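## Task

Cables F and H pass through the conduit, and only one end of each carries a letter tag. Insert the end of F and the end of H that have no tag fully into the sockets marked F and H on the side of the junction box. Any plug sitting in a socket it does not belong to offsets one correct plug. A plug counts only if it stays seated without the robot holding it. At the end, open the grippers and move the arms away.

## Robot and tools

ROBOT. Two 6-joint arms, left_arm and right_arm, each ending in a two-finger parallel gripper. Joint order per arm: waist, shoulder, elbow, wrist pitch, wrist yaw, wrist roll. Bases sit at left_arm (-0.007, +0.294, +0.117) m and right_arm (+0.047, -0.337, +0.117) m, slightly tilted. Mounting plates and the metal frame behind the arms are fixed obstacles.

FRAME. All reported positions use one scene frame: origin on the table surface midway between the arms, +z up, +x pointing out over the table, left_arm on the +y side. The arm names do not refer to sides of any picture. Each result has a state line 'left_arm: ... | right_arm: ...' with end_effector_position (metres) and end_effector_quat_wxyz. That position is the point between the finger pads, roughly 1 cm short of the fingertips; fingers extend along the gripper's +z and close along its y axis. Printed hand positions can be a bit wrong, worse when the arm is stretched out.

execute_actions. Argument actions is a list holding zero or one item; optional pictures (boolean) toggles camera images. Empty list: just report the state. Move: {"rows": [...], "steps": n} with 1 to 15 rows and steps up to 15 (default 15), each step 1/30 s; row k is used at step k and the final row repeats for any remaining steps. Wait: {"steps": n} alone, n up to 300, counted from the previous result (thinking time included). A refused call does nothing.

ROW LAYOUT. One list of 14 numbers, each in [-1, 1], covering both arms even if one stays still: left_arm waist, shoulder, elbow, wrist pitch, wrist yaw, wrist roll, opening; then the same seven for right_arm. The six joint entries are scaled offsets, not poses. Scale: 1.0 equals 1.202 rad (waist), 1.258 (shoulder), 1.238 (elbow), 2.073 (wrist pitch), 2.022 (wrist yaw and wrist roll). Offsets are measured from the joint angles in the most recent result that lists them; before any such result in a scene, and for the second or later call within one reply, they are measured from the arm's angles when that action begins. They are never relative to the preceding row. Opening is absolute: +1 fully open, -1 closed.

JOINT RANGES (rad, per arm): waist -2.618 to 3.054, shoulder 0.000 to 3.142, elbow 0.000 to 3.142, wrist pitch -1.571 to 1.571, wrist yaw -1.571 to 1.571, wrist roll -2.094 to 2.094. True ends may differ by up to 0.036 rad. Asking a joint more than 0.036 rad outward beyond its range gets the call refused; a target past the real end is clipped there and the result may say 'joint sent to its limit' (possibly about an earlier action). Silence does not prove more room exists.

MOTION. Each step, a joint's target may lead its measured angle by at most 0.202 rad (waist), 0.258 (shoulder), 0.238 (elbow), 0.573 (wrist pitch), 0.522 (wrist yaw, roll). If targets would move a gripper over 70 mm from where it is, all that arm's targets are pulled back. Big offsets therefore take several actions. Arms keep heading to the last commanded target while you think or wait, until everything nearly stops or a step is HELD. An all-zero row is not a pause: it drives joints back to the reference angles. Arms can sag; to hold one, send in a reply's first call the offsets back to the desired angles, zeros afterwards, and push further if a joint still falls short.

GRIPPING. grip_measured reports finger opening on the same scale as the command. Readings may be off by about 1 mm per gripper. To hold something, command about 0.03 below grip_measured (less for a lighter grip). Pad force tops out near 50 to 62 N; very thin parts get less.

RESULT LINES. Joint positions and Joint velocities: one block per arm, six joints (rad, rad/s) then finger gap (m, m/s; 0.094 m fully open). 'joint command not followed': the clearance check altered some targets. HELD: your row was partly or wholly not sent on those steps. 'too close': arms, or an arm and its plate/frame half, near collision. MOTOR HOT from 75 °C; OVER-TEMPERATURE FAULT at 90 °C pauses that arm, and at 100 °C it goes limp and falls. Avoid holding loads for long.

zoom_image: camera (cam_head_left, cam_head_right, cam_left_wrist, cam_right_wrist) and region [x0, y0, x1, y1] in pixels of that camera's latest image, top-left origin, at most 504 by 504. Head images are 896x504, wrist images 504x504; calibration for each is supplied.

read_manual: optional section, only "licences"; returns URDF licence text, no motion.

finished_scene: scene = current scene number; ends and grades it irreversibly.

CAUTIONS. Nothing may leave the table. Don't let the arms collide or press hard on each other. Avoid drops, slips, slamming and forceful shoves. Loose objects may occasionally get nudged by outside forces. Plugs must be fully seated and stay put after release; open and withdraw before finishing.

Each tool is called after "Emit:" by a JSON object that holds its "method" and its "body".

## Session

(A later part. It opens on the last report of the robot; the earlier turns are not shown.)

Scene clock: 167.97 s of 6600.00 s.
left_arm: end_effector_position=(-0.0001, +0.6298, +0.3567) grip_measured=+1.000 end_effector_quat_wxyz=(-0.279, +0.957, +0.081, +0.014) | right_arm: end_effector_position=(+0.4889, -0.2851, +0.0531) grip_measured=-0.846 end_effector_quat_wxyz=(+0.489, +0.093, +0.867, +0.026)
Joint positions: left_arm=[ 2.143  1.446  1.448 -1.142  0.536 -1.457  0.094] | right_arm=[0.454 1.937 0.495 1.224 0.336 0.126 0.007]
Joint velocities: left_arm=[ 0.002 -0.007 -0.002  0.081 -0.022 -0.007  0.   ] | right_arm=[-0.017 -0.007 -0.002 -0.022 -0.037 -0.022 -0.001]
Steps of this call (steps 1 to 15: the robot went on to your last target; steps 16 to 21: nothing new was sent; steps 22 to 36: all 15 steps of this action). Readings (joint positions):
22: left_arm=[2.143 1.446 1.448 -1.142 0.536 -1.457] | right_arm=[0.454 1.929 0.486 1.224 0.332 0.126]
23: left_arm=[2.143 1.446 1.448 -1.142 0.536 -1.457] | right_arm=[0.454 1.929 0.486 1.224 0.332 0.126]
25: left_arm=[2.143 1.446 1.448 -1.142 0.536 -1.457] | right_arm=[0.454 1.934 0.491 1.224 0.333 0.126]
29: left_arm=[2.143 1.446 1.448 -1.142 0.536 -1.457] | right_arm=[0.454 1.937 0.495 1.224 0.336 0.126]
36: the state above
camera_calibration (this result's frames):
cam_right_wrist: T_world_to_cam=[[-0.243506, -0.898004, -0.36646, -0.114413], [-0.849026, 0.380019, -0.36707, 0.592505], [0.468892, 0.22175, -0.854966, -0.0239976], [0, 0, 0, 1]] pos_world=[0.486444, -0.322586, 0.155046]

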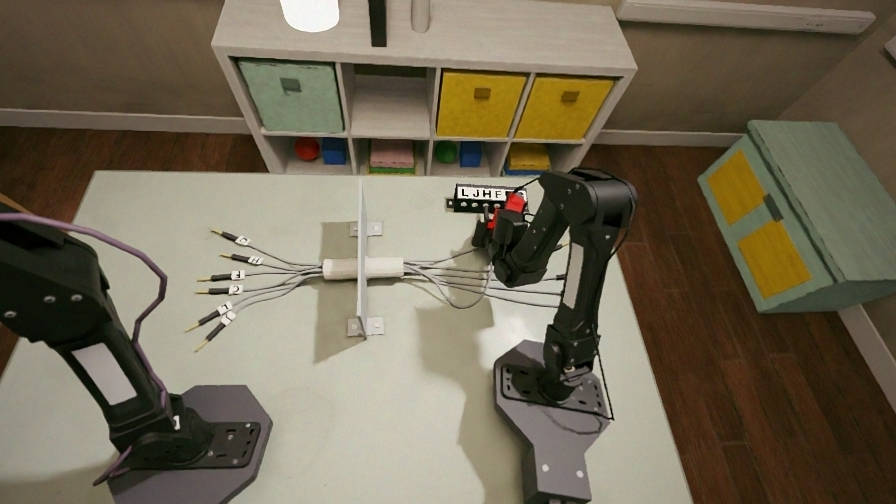

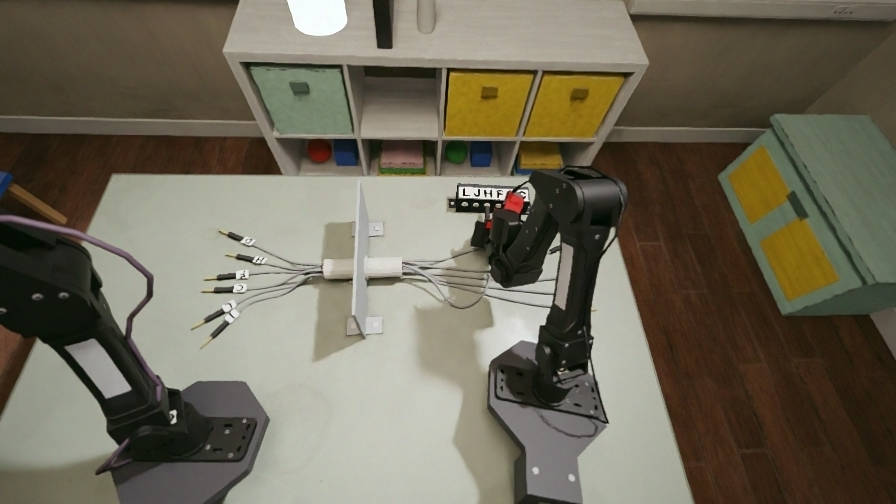

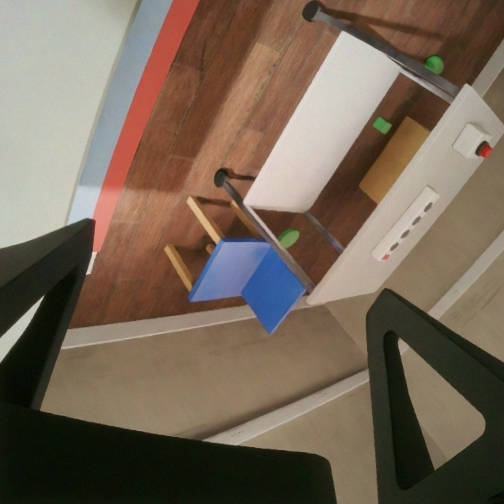

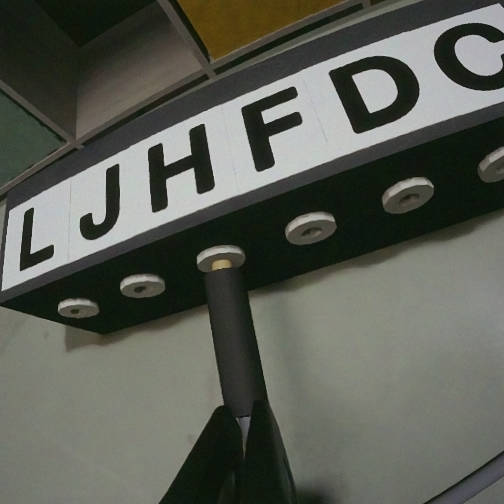

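In solid contact. Press harder with the elbow.

Emit:
{"method": "execute_actions", "body": {"actions": [{"rows":[[0,0,0,0,0,0,1,0,0.01,0.06,0,-0.005,0,-0.85],[0,0,0,0,0,0,1,0,0.01,0.09,0,-0.01,0,-0.85],[0,0,0,0,0,0,1,0,0.01,0.12,0,-0.015,0,-0.85],[0,0,0,0,0,0,1,0,0.01,0.15,0,-0.02,0,-0.85],[0,0,0,0,0,0,1,0,0.01,0.18,0,-0.02,0,-0.85]],"steps":15}]}}

Scene clock: 169.47 s of 6600.00 s.
left_arm: end_effector_position=(-0.0001, +0.6298, +0.3567) grip_measured=+1.000 end_effector_quat_wxyz=(-0.279, +0.957, +0.081, +0.014) | right_arm: end_effector_position=(+0.4932, -0.2832, +0.0538) grip_measured=-0.838 end_effector_quat_wxyz=(+0.486, +0.099, +0.868, +0.005)
Joint positions: left_arm=[ 2.143  1.446  1.448 -1.142  0.536 -1.457  0.094] | right_arm=[0.483 1.937 0.527 1.182 0.408 0.125 0.008]
Joint velocities: left_arm=[ 0.012 -0.002 -0.012  0.081 -0.051  0.051  0.   ] | right_arm=[ 0.017 -0.007  0.012 -0.007  0.066 -0.022  0.   ]
Steps of this call (steps 1 to 15: the robot went on to your last target; steps 16 to 30: nothing new was sent; steps 31 to 45: all 15 steps of this action). Readings (joint positions):
31: left_arm=[2.143 1.446 1.448 -1.142 0.536 -1.457] | right_arm=[0.454 1.937 0.495 1.224 0.336 0.126]
32: left_arm=[2.143 1.446 1.448 -1.142 0.536 -1.457] | right_arm=[0.454 1.937 0.498 1.223 0.336 0.126]
34: left_arm=[2.143 1.446 1.448 -1.142 0.536 -1.457] | right_arm=[0.458 1.937 0.510 1.210 0.344 0.126]
38: left_arm=[2.143 1.446 1.448 -1.142 0.536 -1.457] | right_arm=[0.474 1.937 0.522 1.191 0.385 0.125]
45: the state above
camera_calibration (this result's frames):
cam_right_wrist: T_world_to_cam=[[-0.275118, -0.900893, -0.33571, -0.0982255], [-0.84064, 0.394854, -0.370694, 0.595894], [0.466512, 0.180227, -0.865959, -0.0358553], [0, 0, 0, 1]] pos_world=[0.490636, -0.31732, 0.15687]

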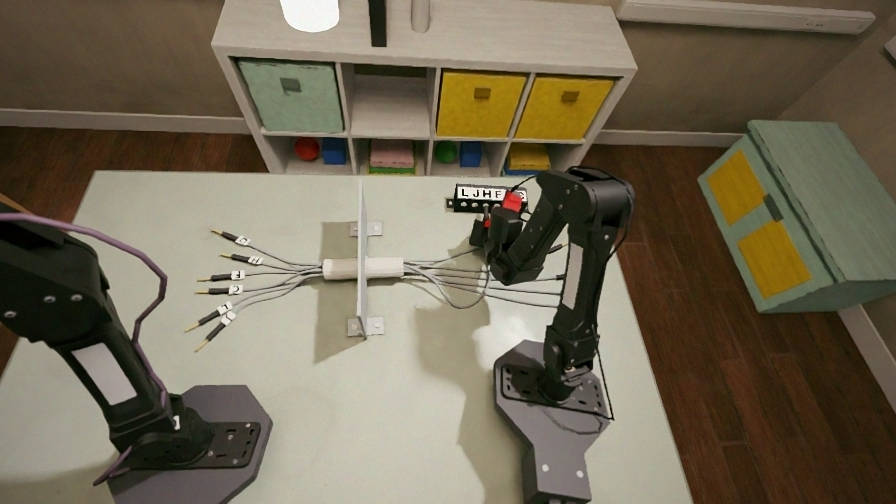

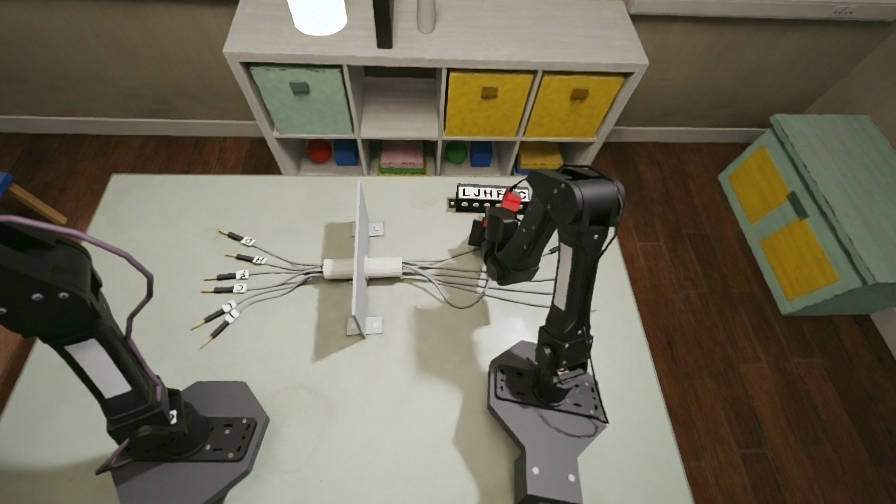

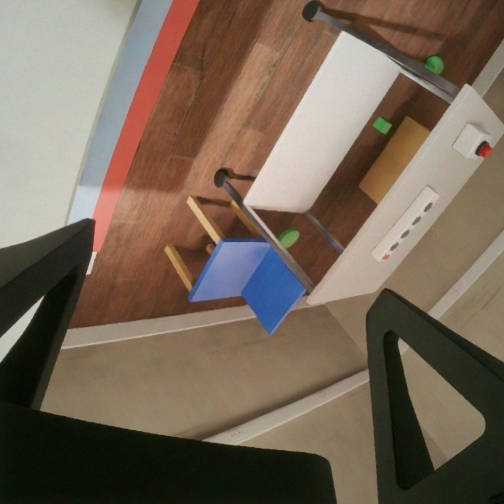

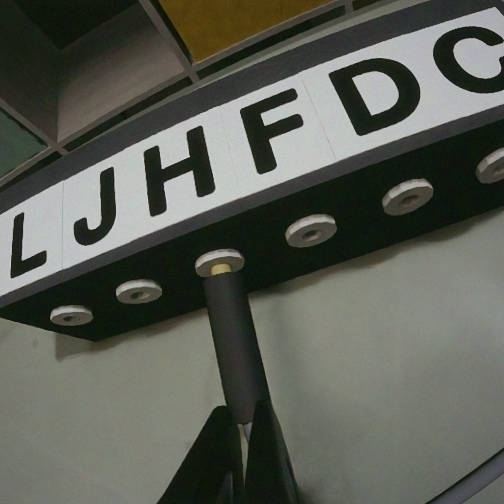

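Emit:
{"method": "execute_actions", "body": {"actions": [{"rows":[[0,0,0,0,0,0,1,0,-0.02,-0.05,0,0,0,-0.6],[0,0,0,0,0,0,1,0,-0.05,-0.08,0,0,0,-0.5],[0,0,0,0,0,0,1,0,-0.09,-0.09,0,0,0,-0.4],[0,0,0,0,0,0,1,0,-0.14,-0.08,-0.03,0,0,-0.3],[0,0,0,0,0,0,1,-0.04,-0.2,-0.05,-0.08,-0.02,0.05,-0.25],[0,0,0,0,0,0,1,-0.1,-0.26,0,-0.16,-0.05,0.1,-0.25],[0,0,0,0,0,0,1,-0.17,-0.32,0.06,-0.25,-0.08,0.17,-0.25],[0,0,0,0,0,0,1,-0.24,-0.37,0.12,-0.35,-0.11,0.24,-0.25],[0,0,0,0,0,0,1,-0.31,-0.41,0.18,-0.45,-0.14,0.31,-0.25],[0,0,0,0,0,0,1,-0.38,-0.43,0.23,-0.55,-0.17,0.38,-0.25],[0,0,0,0,0,0,1,-0.45,-0.43,0.27,-0.65,-0.2,0.44,-0.25],[0,0,0,0,0,0,1,-0.51,-0.43,0.29,-0.74,-0.2,0.497,-0.25],[0,0,0,0,0,0,1,-0.56,-0.43,0.29,-0.8,-0.2,0.497,-0.25],[0,0,0,0,0,0,1,-0.59,-0.43,0.29,-0.835,-0.2,0.497,-0.25]],"steps":15}], "pictures": false}}

Emit:
{"method": "execute_actions", "body": {"actions": [{"steps":40}]}}

Scene clock: 173.17 s of 6600.00 s.
left_arm: end_effector_position=(-0.0001, +0.6298, +0.3567) grip_measured=+1.000 end_effector_quat_wxyz=(-0.279, +0.957, +0.081, +0.014) | right_arm: end_effector_position=(+0.5493, -0.4831, +0.1980) grip_measured=-0.253 end_effector_quat_wxyz=(+0.470, +0.474, +0.736, +0.113)
Joint positions: left_arm=[ 2.143  1.446  1.448 -1.142  0.536 -1.457  0.094] | right_arm=[-0.034  1.407  0.885  0.316  0.1    0.82   0.035]
Joint velocities: left_arm=[ 0.017  0.007 -0.002 -0.007  0.095 -0.081  0.   ] | right_arm=[-1.648 -0.481  0.427 -1.311 -0.256  1.297  0.   ]
Steps of this call (steps 1 to 15: the robot went on to your last target; steps 16 to 90: nothing new was sent; then 0.20 s passed at rest; steps 91 to 105: all 15 steps of this action). Readings (joint positions):
91: left_arm=[2.143 1.446 1.448 -1.142 0.536 -1.457] | right_arm=[0.487 1.934 0.513 1.185 0.417 0.124]
92: left_arm=[2.143 1.446 1.448 -1.142 0.536 -1.457] | right_arm=[0.487 1.927 0.499 1.187 0.416 0.124]
94: left_arm=[2.143 1.446 1.448 -1.142 0.536 -1.457] | right_arm=[0.487 1.885 0.456 1.168 0.414 0.124]
98: left_arm=[2.143 1.446 1.448 -1.142 0.536 -1.457] | right_arm=[0.383 1.668 0.504 0.913 0.332 0.264]
105: the state above

Scene clock: 174.50 s of 6600.00 s.
left_arm: end_effector_position=(-0.0001, +0.6298, +0.3567) grip_measured=+1.000 end_effector_quat_wxyz=(-0.279, +0.957, +0.081, +0.014) | right_arm: end_effector_position=(+0.3754, -0.4816, +0.0918) grip_measured=-0.253 end_effector_quat_wxyz=(+0.092, +0.691, +0.717, +0.020)
Joint positions: left_arm=[ 2.143  1.446  1.448 -1.142  0.536 -1.457  0.094] | right_arm=[-0.214  1.391  0.895 -0.533  0.006  1.121  0.035]
Joint velocities: left_arm=[-0.002 -0.002 -0.017 -0.022  0.022 -0.066  0.   ] | right_arm=[-0.002 -0.007 -0.002 -0.022 -0.037  0.022  0.001]
Steps of this call (steps 1 to 40: the robot went on to your last target). Readings (joint positions):
1: left_arm=[2.143 1.446 1.448 -1.142 0.536 -1.457] | right_arm=[-0.086 1.394 0.893 0.271 0.093 0.858]
2: left_arm=[2.143 1.446 1.448 -1.142 0.536 -1.457] | right_arm=[-0.129 1.390 0.895 0.222 0.088 0.891]
4: left_arm=[2.143 1.446 1.448 -1.142 0.536 -1.457] | right_arm=[-0.186 1.390 0.895 0.088 0.078 0.948]
8: left_arm=[2.143 1.446 1.448 -1.142 0.536 -1.457] | right_arm=[-0.214 1.391 0.895 -0.208 0.050 1.033]
40: the state above
camera_calibration (this result's frames):
cam_right_wrist: T_world_to_cam=[[-0.955385, 0.216826, -0.200564, 0.484621], [0.0941368, 0.867161, 0.48905, 0.386903], [0.27996, 0.448351, -0.848884, 0.285325], [0, 0, 0, 1]] pos_world=[0.346699, -0.568511, 0.150191]

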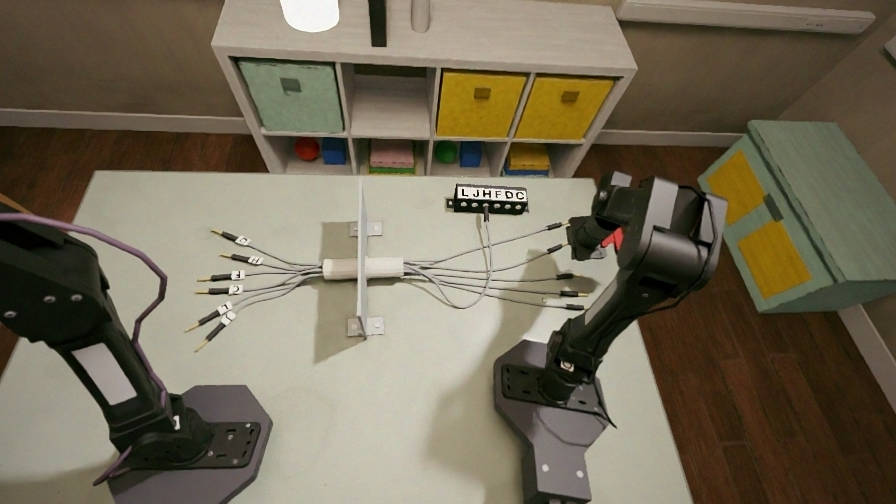

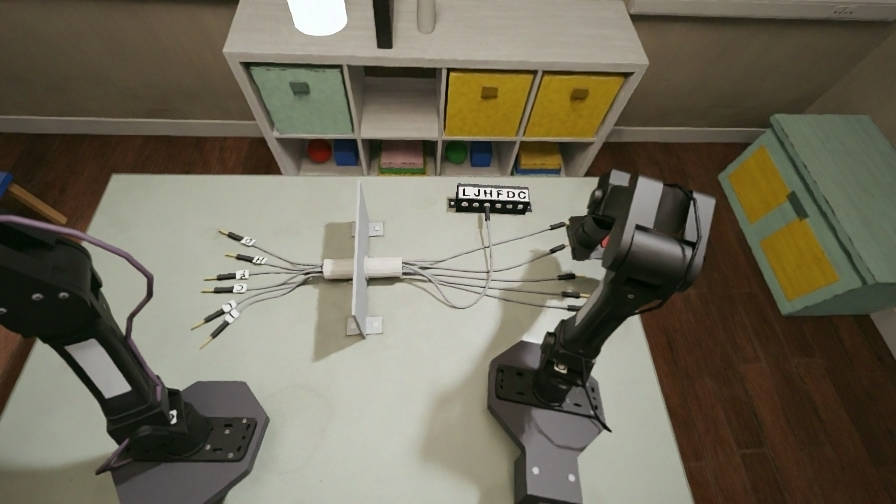

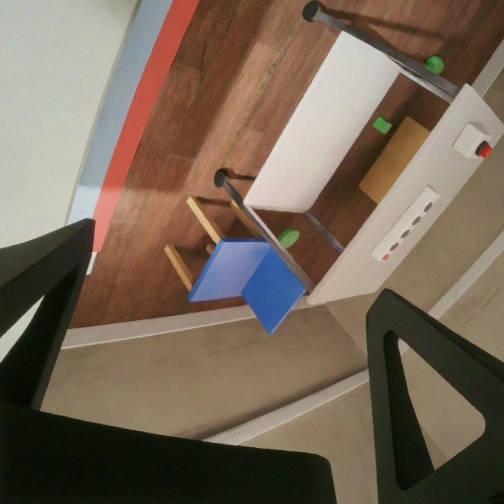

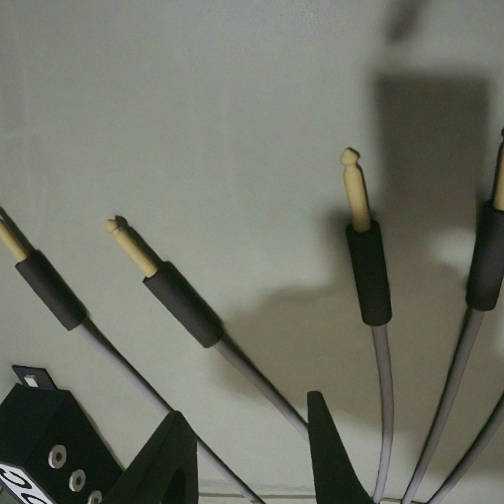

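Emit:
{"method": "execute_actions", "body": {"actions": [{"rows":[[0,0,0,0,0,0,1,-0.02,0.02,-0.015,0.02,0,0,-0.25],[0,0,0,0,0,0,1,-0.034,0.05,-0.028,0.038,0,0,-0.25],[0,0,0,0,0,0,1,-0.034,0.08,-0.028,0.038,0,0,-0.25],[0,0,0,0,0,0,1,-0.034,0.11,-0.028,0.038,0,0,-0.25],[0,0,0,0,0,0,1,-0.034,0.14,-0.028,0.038,0,0,-0.25],[0,0,0,0,0,0,1,-0.034,0.165,-0.028,0.038,0,0,-0.25]],"steps":15}], "pictures": false}}

Emit:
{"method": "execute_actions", "body": {"actions": [{"steps":8}]}}

Scene clock: 178.23 s of 6600.00 s.
left_arm: end_effector_position=(-0.0001, +0.6298, +0.3567) grip_measured=+1.000 end_effector_quat_wxyz=(-0.279, +0.957, +0.081, +0.014) | right_arm: end_effector_position=(+0.3417, -0.4786, +0.0244) grip_measured=-0.253 end_effector_quat_wxyz=(+0.008, +0.704, +0.710, -0.015)
Joint positions: left_arm=[ 2.143  1.446  1.448 -1.142  0.536 -1.457  0.094] | right_arm=[-0.243  1.612  0.863 -0.463  0.004  1.121  0.035]
Joint velocities: left_arm=[-0.002  0.007 -0.002  0.095 -0.007 -0.022  0.   ] | right_arm=[ 0.002 -0.022  0.007  0.022 -0.095 -0.051  0.   ]
Steps of this call (steps 1 to 15: the robot went on to your last target; steps 16 to 90: nothing new was sent; then 0.23 s passed at rest; steps 91 to 105: all 15 steps of this action). Readings (joint positions):
91: left_arm=[2.143 1.446 1.448 -1.142 0.536 -1.457] | right_arm=[-0.215 1.392 0.895 -0.531 0.005 1.121]
92: left_arm=[2.143 1.446 1.448 -1.142 0.536 -1.457] | right_arm=[-0.219 1.397 0.893 -0.520 0.004 1.121]
94: left_arm=[2.143 1.446 1.448 -1.142 0.536 -1.457] | right_arm=[-0.233 1.435 0.892 -0.493 0.004 1.121]
98: left_arm=[2.143 1.446 1.448 -1.142 0.536 -1.457] | right_arm=[-0.243 1.575 0.885 -0.463 0.004 1.121]
105: the state above

Scene clock: 178.50 s of 6600.00 s.
left_arm: end_effector_position=(-0.0001, +0.6298, +0.3567) grip_measured=+1.000 end_effector_quat_wxyz=(-0.279, +0.957, +0.081, +0.014) | right_arm: end_effector_position=(+0.3418, -0.4786, +0.0244) grip_measured=-0.253 end_effector_quat_wxyz=(+0.008, +0.704, +0.710, -0.015)
Joint positions: left_arm=[ 2.143  1.446  1.448 -1.142  0.536 -1.457  0.094] | right_arm=[-0.243  1.612  0.863 -0.462  0.004  1.121  0.035]
Joint velocities: left_arm=[ 0.012 -0.007 -0.007 -0.066 -0.037 -0.066  0.   ] | right_arm=[ 0.012 -0.022 -0.017 -0.051 -0.066  0.051 -0.001]
Steps of this call (steps 1 to 8: the robot went on to your last target). Readings (joint positions):
1: left_arm=[2.143 1.446 1.448 -1.142 0.536 -1.457] | right_arm=[-0.243 1.612 0.863 -0.463 0.004 1.121]
2: left_arm=[2.143 1.446 1.448 -1.142 0.536 -1.457] | right_arm=[-0.243 1.612 0.863 -0.462 0.004 1.121]
4: left_arm=[2.143 1.446 1.448 -1.142 0.536 -1.457] | right_arm=[-0.243 1.612 0.863 -0.462 0.004 1.121]
8: the state above
camera_calibration (this result's frames):
cam_right_wrist: T_world_to_cam=[[-0.966756, 0.254724, -0.0223395, 0.455993], [0.206145, 0.828103, 0.521297, 0.362718], [0.151286, 0.499362, -0.853083, 0.304658], [0, 0, 0, 1]] pos_world=[0.319971, -0.568655, 0.0810019]

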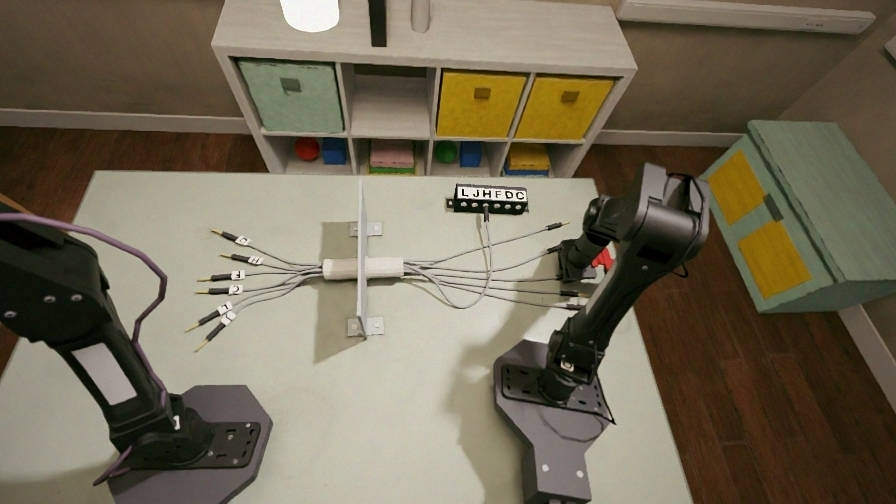

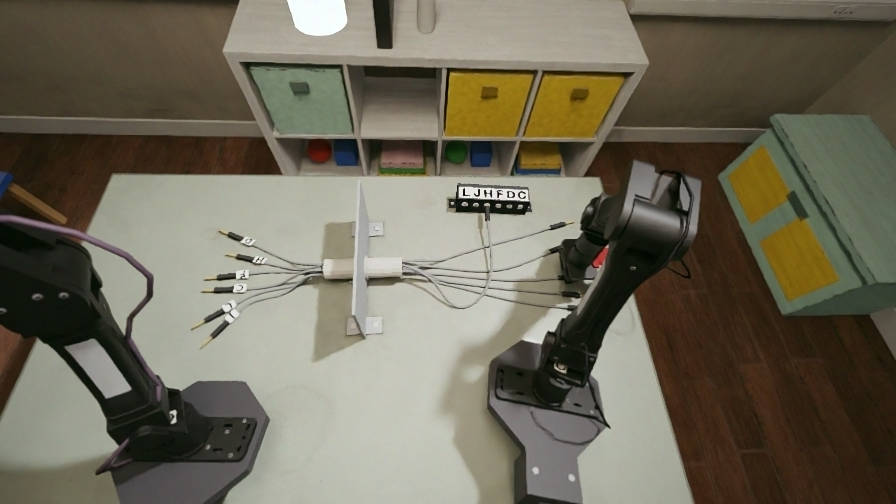

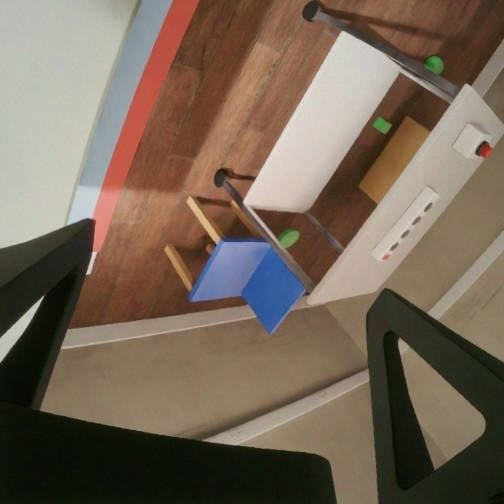

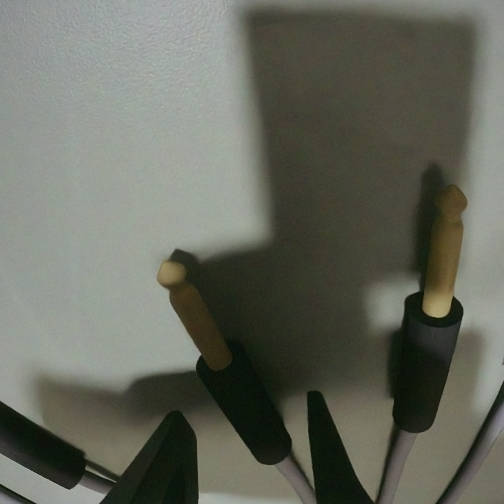

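Emit:
{"method": "execute_actions", "body": {"actions": []}}

Scene clock: 181.47 s of 6600.00 s.
left_arm: end_effector_position=(-0.0001, +0.6298, +0.3567) grip_measured=+1.000 end_effector_quat_wxyz=(-0.279, +0.957, +0.081, +0.014) | right_arm: end_effector_position=(+0.3418, -0.4786, +0.0244) grip_measured=-0.253 end_effector_quat_wxyz=(+0.008, +0.704, +0.710, -0.015)
Joint positions: left_arm=[ 2.143  1.446  1.448 -1.142  0.536 -1.457  0.094] | right_arm=[-0.243  1.612  0.863 -0.462  0.004  1.121  0.035]
Joint velocities: left_arm=[-0.017  0.002  0.007 -0.022 -0.022 -0.022  0.   ] | right_arm=[ 0.002 -0.017  0.022 -0.022  0.037  0.081  0.   ]
Steps of this call (steps 1 to 15: the robot went on to your last target; steps 16 to 89: nothing new was sent). Readings (joint positions):
1: left_arm=[2.143 1.446 1.448 -1.142 0.536 -1.457] | right_arm=[-0.243 1.612 0.863 -0.462 0.004 1.121]
2: left_arm=[2.143 1.446 1.448 -1.142 0.536 -1.457] | right_arm=[-0.243 1.612 0.863 -0.462 0.004 1.121]
4: left_arm=[2.143 1.446 1.448 -1.142 0.536 -1.457] | right_arm=[-0.243 1.612 0.863 -0.462 0.004 1.121]
8: left_arm=[2.143 1.446 1.448 -1.142 0.536 -1.457] | right_arm=[-0.243 1.612 0.863 -0.462 0.004 1.121]
89: the state above
All arms were judged still, so your last target was given up. Only a new action makes them travel on or press farther. Fingers that are still opening or closing keep moving.
camera_calibration (this result's frames):
cam_right_wrist: T_world_to_cam=[[-0.966756, 0.254724, -0.0223395, 0.455993], [0.206145, 0.828103, 0.521297, 0.362718], [0.151286, 0.499362, -0.853083, 0.304658], [0, 0, 0, 1]] pos_world=[0.319971, -0.568655, 0.0810019]

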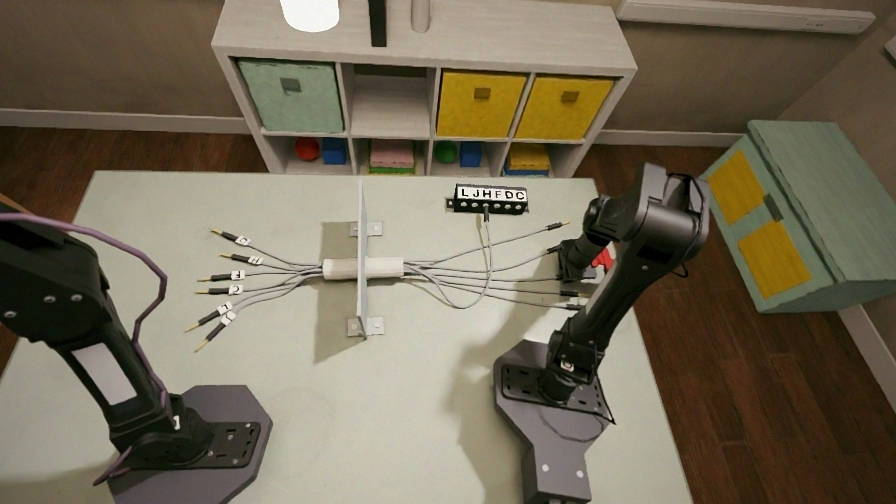

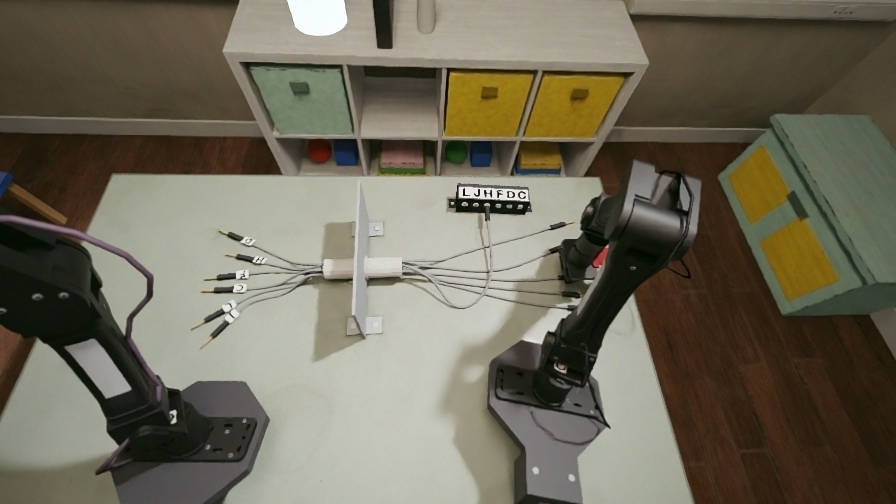

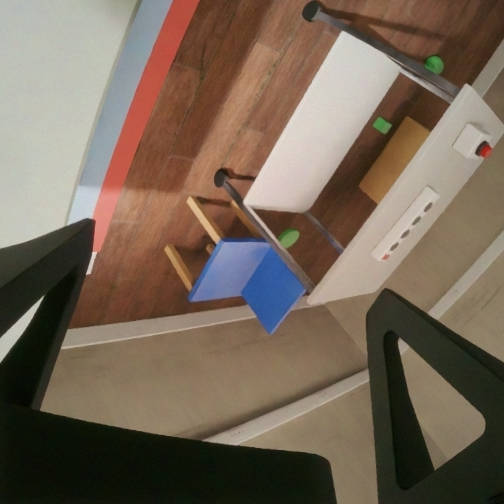

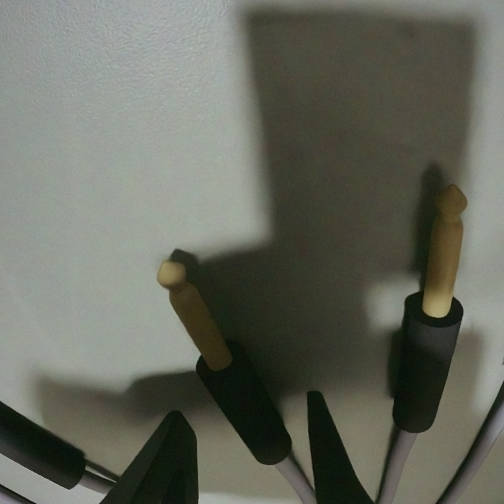

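Emit:
{"method": "execute_actions", "body": {"actions": [{"rows":[[0,0,0,0,0,0,1,-0.02,0.016,0,0,0,0,-0.25],[0,0,0,0,0,0,1,-0.02,0.016,0,0,0,0,-0.25],[0,0,0,0,0,0,1,-0.02,0.016,0,0,0,0,-0.25],[0,0,0,0,0,0,1,-0.02,0.016,0,0,0,0,-0.25],[0,0,0,0,0,0,1,-0.02,0.016,0,0,0,0,-0.25],[0,0,0,0,0,0,1,-0.02,0.016,0,0,0,0,-0.25],[0,0,0,0,0,0,1,-0.02,0.016,0,0,0,0,-0.8]],"steps":15}]}}

Scene clock: 182.83 s of 6600.00 s.
left_arm: end_effector_position=(-0.0001, +0.6298, +0.3567) grip_measured=+1.000 end_effector_quat_wxyz=(-0.279, +0.957, +0.081, +0.014) | right_arm: end_effector_position=(+0.3403, -0.4816, +0.0245) grip_measured=-0.780 end_effector_quat_wxyz=(+0.009, +0.707, +0.707, -0.016)
Joint positions: left_arm=[ 2.143  1.446  1.448 -1.142  0.536 -1.457  0.094] | right_arm=[-0.254  1.612  0.863 -0.462  0.003  1.121  0.01 ]
Joint velocities: left_arm=[-0.012  0.007  0.012 -0.022 -0.022 -0.051  0.   ] | right_arm=[ 0.012 -0.002  0.007 -0.081  0.022  0.007  0.001]
Steps of this call (steps 1 to 26: nothing new was sent; steps 27 to 41: all 15 steps of this action). Readings (joint positions):
27: left_arm=[2.143 1.446 1.448 -1.142 0.536 -1.457] | right_arm=[-0.244 1.612 0.863 -0.462 0.003 1.121]
28: left_arm=[2.143 1.446 1.448 -1.142 0.536 -1.457] | right_arm=[-0.246 1.612 0.863 -0.462 0.003 1.121]
30: left_arm=[2.143 1.446 1.448 -1.142 0.536 -1.457] | right_arm=[-0.251 1.612 0.863 -0.462 0.003 1.121]
34: left_arm=[2.143 1.446 1.448 -1.142 0.536 -1.457] | right_arm=[-0.254 1.612 0.863 -0.462 0.003 1.121]
41: the state above
camera_calibration (this result's frames):
cam_right_wrist: T_world_to_cam=[[-0.964274, 0.263982, -0.0221278, 0.458982], [0.21462, 0.827462, 0.518889, 0.362329], [0.155287, 0.495602, -0.854555, 0.303338], [0, 0, 0, 1]] pos_world=[0.317716, -0.571311, 0.0813675]

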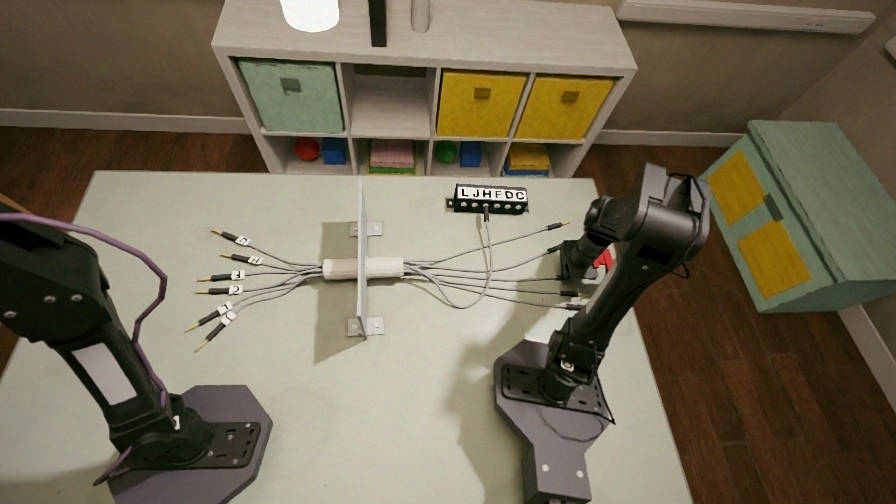

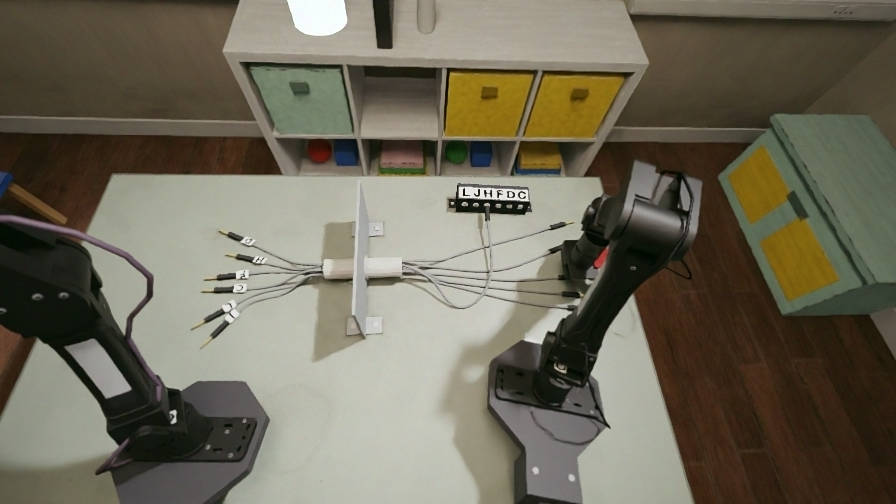

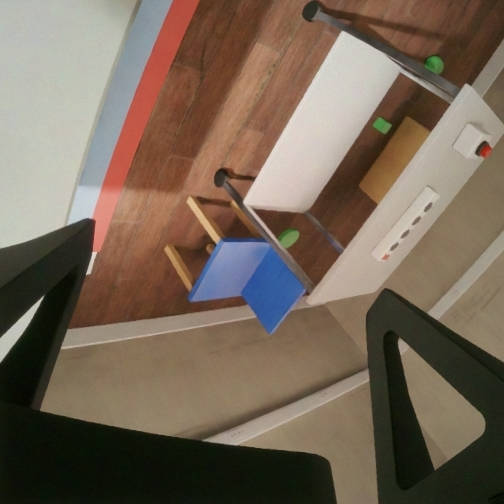

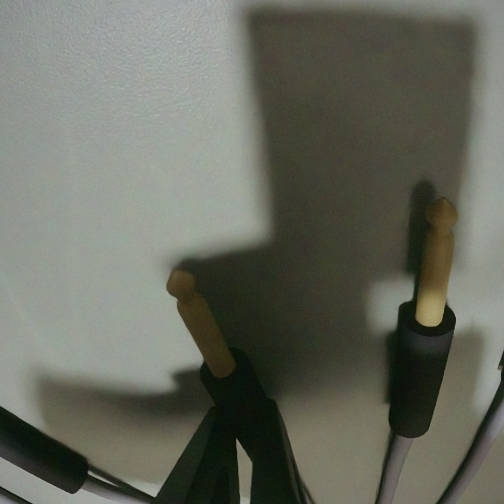

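Emit:
{"method": "execute_actions", "body": {"actions": [{"rows":[[0,0,0,0,0,0,1,0,-0.08,0,0,0,0,-0.81],[0,0,0,0,0,0,1,0,-0.08,0,0,0,0,-0.81],[0,0,0,0,0,0,1,0,-0.08,0,0,0,0,-0.81],[0,0,0,0,0,0,1,-0.04,-0.08,0,0,0,0,-0.81],[0,0,0,0,0,0,1,-0.08,-0.08,0,0,0,0,-0.81],[0,0,0,0,0,0,1,-0.12,-0.08,0,0,0,0,-0.81],[0,0,0,0,0,0,1,-0.15,-0.08,0,0,0,0,-0.81]],"steps":15}]}}

Emit:
{"method": "zoom_image", "body": {"camera": "cam_head_left", "region": [160,200,420,370]}}

Scene clock: 184.07 s of 6600.00 s.
left_arm: end_effector_position=(-0.0001, +0.6298, +0.3567) grip_measured=+1.000 end_effector_quat_wxyz=(-0.279, +0.957, +0.081, +0.014) | right_arm: end_effector_position=(+0.3220, -0.5397, +0.0496) grip_measured=-0.780 end_effector_quat_wxyz=(+0.056, +0.762, +0.644, -0.034)
Joint positions: left_arm=[ 2.143  1.446  1.448 -1.142  0.536 -1.457  0.094] | right_arm=[-0.435  1.534  0.863 -0.465 -0.003  1.121  0.01 ]
Joint velocities: left_arm=[-0.002 -0.002 -0.012 -0.007  0.037 -0.007  0.   ] | right_arm=[ 0.017  0.002 -0.012 -0.11   0.037 -0.007 -0.   ]
Steps of this call (steps 1 to 15: the robot went on to your last target; steps 16 to 22: nothing new was sent; steps 23 to 37: all 15 steps of this action). Readings (joint positions):
23: left_arm=[2.143 1.446 1.448 -1.142 0.536 -1.457] | right_arm=[-0.254 1.605 0.863 -0.463 0.003 1.121]
24: left_arm=[2.143 1.446 1.448 -1.142 0.536 -1.457] | right_arm=[-0.254 1.594 0.863 -0.468 0.003 1.121]
26: left_arm=[2.143 1.446 1.448 -1.142 0.536 -1.457] | right_arm=[-0.257 1.560 0.863 -0.467 -0.001 1.121]
30: left_arm=[2.143 1.446 1.448 -1.142 0.536 -1.457] | right_arm=[-0.367 1.534 0.863 -0.465 -0.017 1.121]
37: the state above
camera_calibration (this result's frames):
cam_right_wrist: T_world_to_cam=[[-0.90556, 0.41321, -0.0960126, 0.522463], [0.329398, 0.827525, 0.454642, 0.367504], [0.267315, 0.380079, -0.885484, 0.259603], [0, 0, 0, 1]] pos_world=[0.282671, -0.618676, 0.112955]

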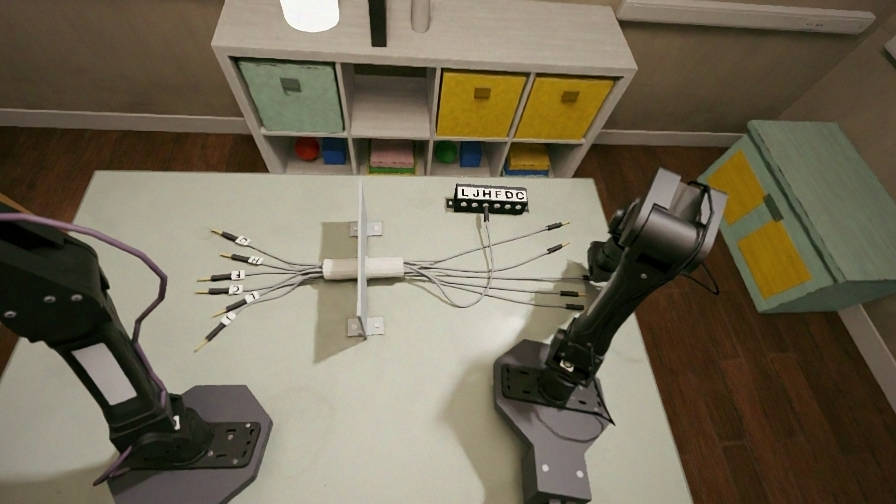

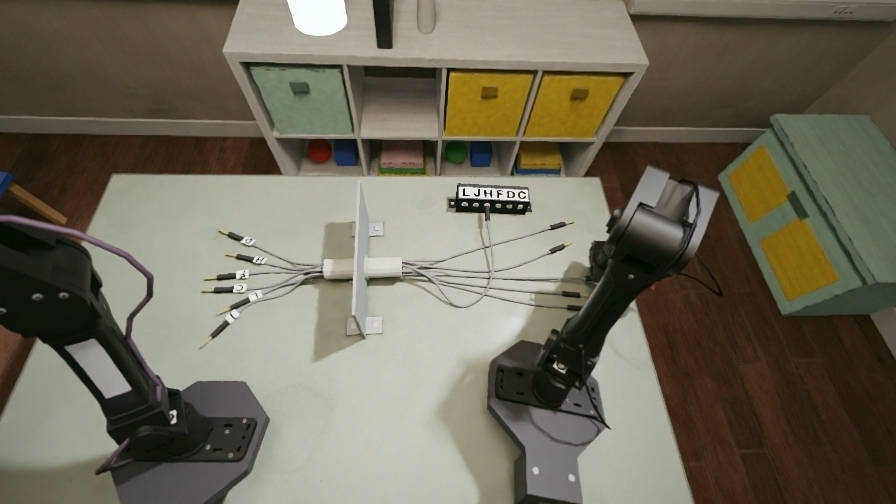

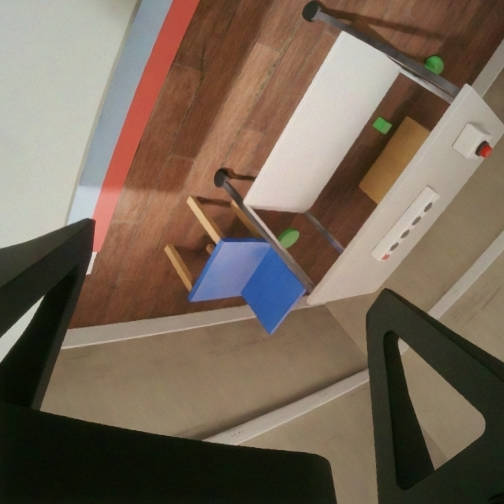

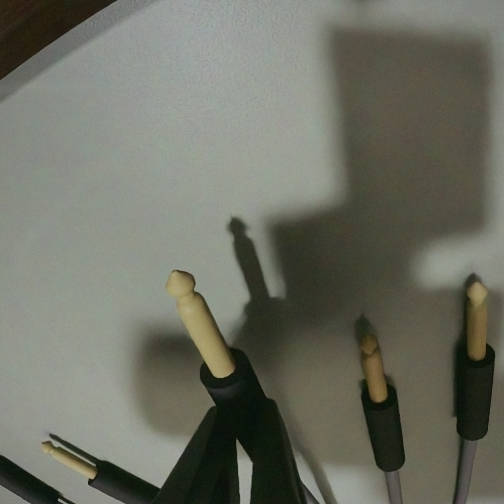

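Region (160, 200, 420, 370) of cam_head_left's 896x504 image, scaled by 1.938, with more detail than that image has; it fills the top 330 rows of this view, and the rest is white.

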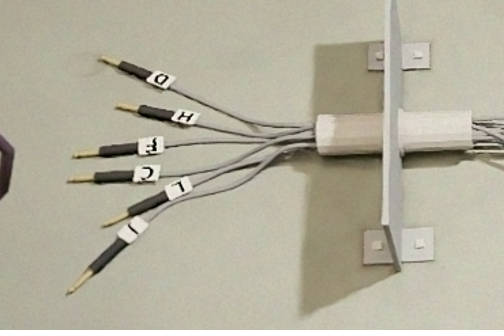

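Emit:
{"method": "execute_actions", "body": {"actions": [{"rows":[[0,0,0,0,0,0,1,0.165,0,0,0,0,0,-0.81],[0,0,0,0,0,0,1,0.165,0,0,0,0,0,-0.81],[0,0,0,0,0,0,1,0.165,0.02,0,0,0,0,-0.81],[0,0,0,0,0,0,1,0.165,0.04,0,0,0,0,-0.81],[0,0,0,0,0,0,1,0.165,0.06,0,0,0,0,-0.81],[0,0,0,0,0,0,1,0.165,0.06,0,0,0,0,-0.81],[0,0,0,0,0,0,1,0.165,0.06,0,0,0,0,-0.81],[0,0,0,0,0,0,1,0.165,0.06,0,0,0,0,-0.3],[0,0,0,0,0,0,1,0.165,0.06,0,0,0,0,-0.3],[0,0,0,0,0,0,1,0.165,0.06,0,0,0,0,-0.3],[0,0,0,0,0,0,1,0.165,0.06,0,0,0,0,-0.3],[0,0,0,0,0,0,1,0.165,-0.03,0,0,0,0,-0.3]],"steps":15}], "pictures": false}}

Emit:
{"method": "execute_actions", "body": {"actions": [{"steps":8}], "pictures": false}}

Scene clock: 187.70 s of 6600.00 s.
left_arm: end_effector_position=(-0.0001, +0.6298, +0.3567) grip_measured=+1.000 end_effector_quat_wxyz=(-0.279, +0.957, +0.081, +0.014) | right_arm: end_effector_position=(+0.3562, -0.4768, +0.0424) grip_measured=-0.303 end_effector_quat_wxyz=(+0.036, +0.698, +0.715, +0.004)
Joint positions: left_arm=[ 2.143  1.446  1.448 -1.142  0.536 -1.457  0.094] | right_arm=[-0.228  1.545  0.863 -0.463 -0.007  1.121  0.033]
Joint velocities: left_arm=[-0.022  0.002 -0.012 -0.051 -0.037 -0.022  0.   ] | right_arm=[-0.002 -0.554  0.027  0.007  0.037  0.022 -0.   ]
Steps of this call (steps 1 to 15: the robot went on to your last target; steps 16 to 90: nothing new was sent; then 0.13 s passed at rest; steps 91 to 105: all 15 steps of this action). Readings (joint positions):
91: left_arm=[2.143 1.446 1.448 -1.142 0.536 -1.457] | right_arm=[-0.417 1.534 0.863 -0.465 0.008 1.121]
92: left_arm=[2.143 1.446 1.448 -1.142 0.536 -1.457] | right_arm=[-0.375 1.534 0.863 -0.464 0.019 1.121]
94: left_arm=[2.143 1.446 1.448 -1.142 0.536 -1.457] | right_arm=[-0.278 1.539 0.863 -0.458 0.010 1.121]
98: left_arm=[2.143 1.446 1.448 -1.142 0.536 -1.457] | right_arm=[-0.227 1.594 0.863 -0.453 -0.007 1.121]
105: the state above

Scene clock: 187.97 s of 6600.00 s.
left_arm: end_effector_position=(-0.0001, +0.6298, +0.3567) grip_measured=+1.000 end_effector_quat_wxyz=(-0.279, +0.957, +0.081, +0.014) | right_arm: end_effector_position=(+0.3614, -0.4789, +0.0511) grip_measured=-0.303 end_effector_quat_wxyz=(+0.051, +0.697, +0.715, +0.009)
Joint positions: left_arm=[ 2.143  1.446  1.448 -1.142  0.536 -1.457  0.094] | right_arm=[-0.228  1.514  0.863 -0.462 -0.007  1.121  0.033]
Joint velocities: left_arm=[ 0.002  0.007 -0.022  0.037  0.007  0.037  0.   ] | right_arm=[ 0.002  0.002 -0.007 -0.066  0.007  0.022  0.   ]
Steps of this call (steps 1 to 8: the robot went on to your last target). Readings (joint positions):
1: left_arm=[2.143 1.446 1.448 -1.142 0.536 -1.457] | right_arm=[-0.228 1.529 0.863 -0.463 -0.007 1.121]
2: left_arm=[2.143 1.446 1.448 -1.142 0.536 -1.457] | right_arm=[-0.228 1.519 0.863 -0.462 -0.007 1.121]
4: left_arm=[2.143 1.446 1.448 -1.142 0.536 -1.457] | right_arm=[-0.228 1.514 0.863 -0.462 -0.007 1.121]
8: the state above

Emit:
{"method": "execute_actions", "body": {"actions": [{"rows":[[0,0,0,0,0,0,1,0,-0.065,0,0,0,0,-0.3],[0,0,0,0,0,0,1,0,-0.065,0,0,0,0,-0.3],[0,0,0,0,0,0,1,-0.03,-0.065,-0.03,0.01,0,0,-0.3],[0,0,0,0,0,0,1,-0.06,-0.065,-0.07,0.02,0,0,-0.3],[0,0,0,0,0,0,1,-0.079,-0.065,-0.104,0.03,0,0,-0.3]],"steps":15}], "pictures": false}}

Emit:
{"method": "execute_actions", "body": {"actions": [{"steps":8}]}}

Scene clock: 189.37 s of 6600.00 s.
left_arm: end_effector_position=(-0.0001, +0.6298, +0.3567) grip_measured=+1.000 end_effector_quat_wxyz=(-0.279, +0.957, +0.081, +0.014) | right_arm: end_effector_position=(+0.3229, -0.4921, +0.0469) grip_measured=-0.303 end_effector_quat_wxyz=(+0.054, +0.726, +0.686, -0.006)
Joint positions: left_arm=[ 2.143  1.446  1.448 -1.142  0.536 -1.457  0.094] | right_arm=[-0.316  1.446  0.74  -0.413 -0.01   1.121  0.033]
Joint velocities: left_arm=[-0.007  0.012 -0.002  0.095 -0.037  0.081  0.   ] | right_arm=[-0.017  0.002  0.007 -0.037 -0.051 -0.037 -0.   ]
Steps of this call (steps 1 to 27: the robot went on to your last target; steps 28 to 42: all 15 steps of this action). Readings (joint positions):
28: left_arm=[2.143 1.446 1.448 -1.142 0.536 -1.457] | right_arm=[-0.228 1.510 0.863 -0.462 -0.007 1.121]
29: left_arm=[2.143 1.446 1.448 -1.142 0.536 -1.457] | right_arm=[-0.228 1.501 0.863 -0.465 -0.007 1.121]
31: left_arm=[2.143 1.446 1.448 -1.142 0.536 -1.457] | right_arm=[-0.238 1.473 0.850 -0.449 -0.011 1.121]
35: left_arm=[2.143 1.446 1.448 -1.142 0.536 -1.457] | right_arm=[-0.309 1.446 0.765 -0.413 -0.011 1.121]
42: the state above

Scene clock: 189.63 s of 6600.00 s.
left_arm: end_effector_position=(-0.0001, +0.6298, +0.3567) grip_measured=+1.000 end_effector_quat_wxyz=(-0.279, +0.957, +0.081, +0.014) | right_arm: end_effector_position=(+0.3231, -0.4922, +0.0469) grip_measured=-0.303 end_effector_quat_wxyz=(+0.055, +0.726, +0.686, -0.006)
Joint positions: left_arm=[ 2.143  1.446  1.448 -1.142  0.536 -1.457  0.094] | right_arm=[-0.316  1.446  0.74  -0.412 -0.01   1.121  0.033]
Joint velocities: left_arm=[ 0.012  0.002  0.007 -0.037 -0.11  -0.066  0.   ] | right_arm=[-0.007 -0.007 -0.012  0.022  0.095  0.051 -0.   ]
Steps of this call (steps 1 to 8: the robot went on to your last target). Readings (joint positions):
1: left_arm=[2.143 1.446 1.448 -1.142 0.536 -1.457] | right_arm=[-0.316 1.446 0.740 -0.412 -0.010 1.121]
2: left_arm=[2.143 1.446 1.448 -1.142 0.536 -1.457] | right_arm=[-0.316 1.446 0.740 -0.412 -0.010 1.121]
4: left_arm=[2.143 1.446 1.448 -1.142 0.536 -1.457] | right_arm=[-0.316 1.446 0.740 -0.412 -0.010 1.121]
8: the state above
camera_calibration (this result's frames):
cam_right_wrist: T_world_to_cam=[[-0.9433, 0.311824, -0.113798, 0.466727], [0.218833, 0.841967, 0.493157, 0.37012], [0.249592, 0.440293, -0.862465, 0.273103], [0, 0, 0, 1]] pos_world=[0.291105, -0.577411, 0.106127]

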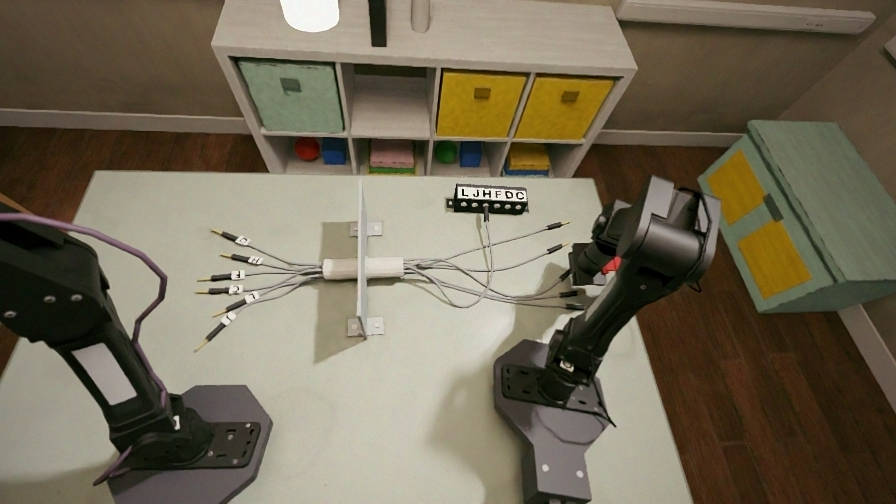

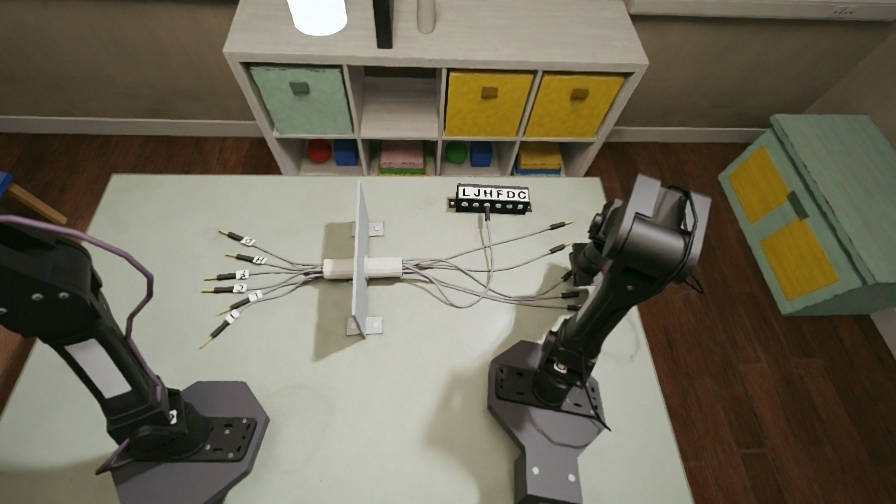

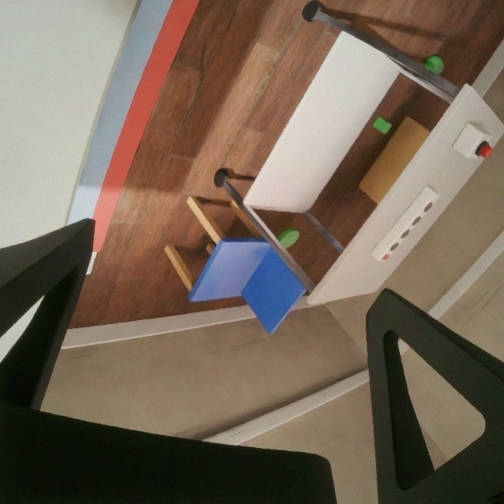

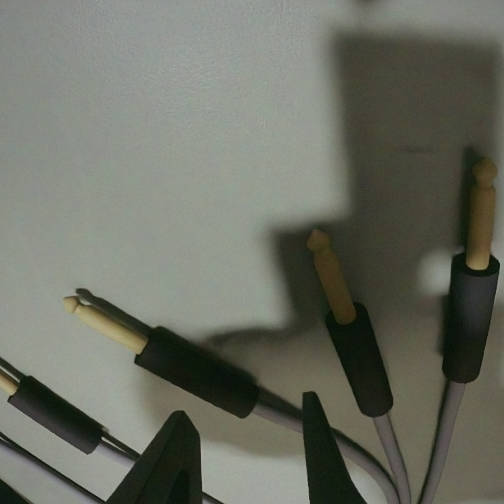

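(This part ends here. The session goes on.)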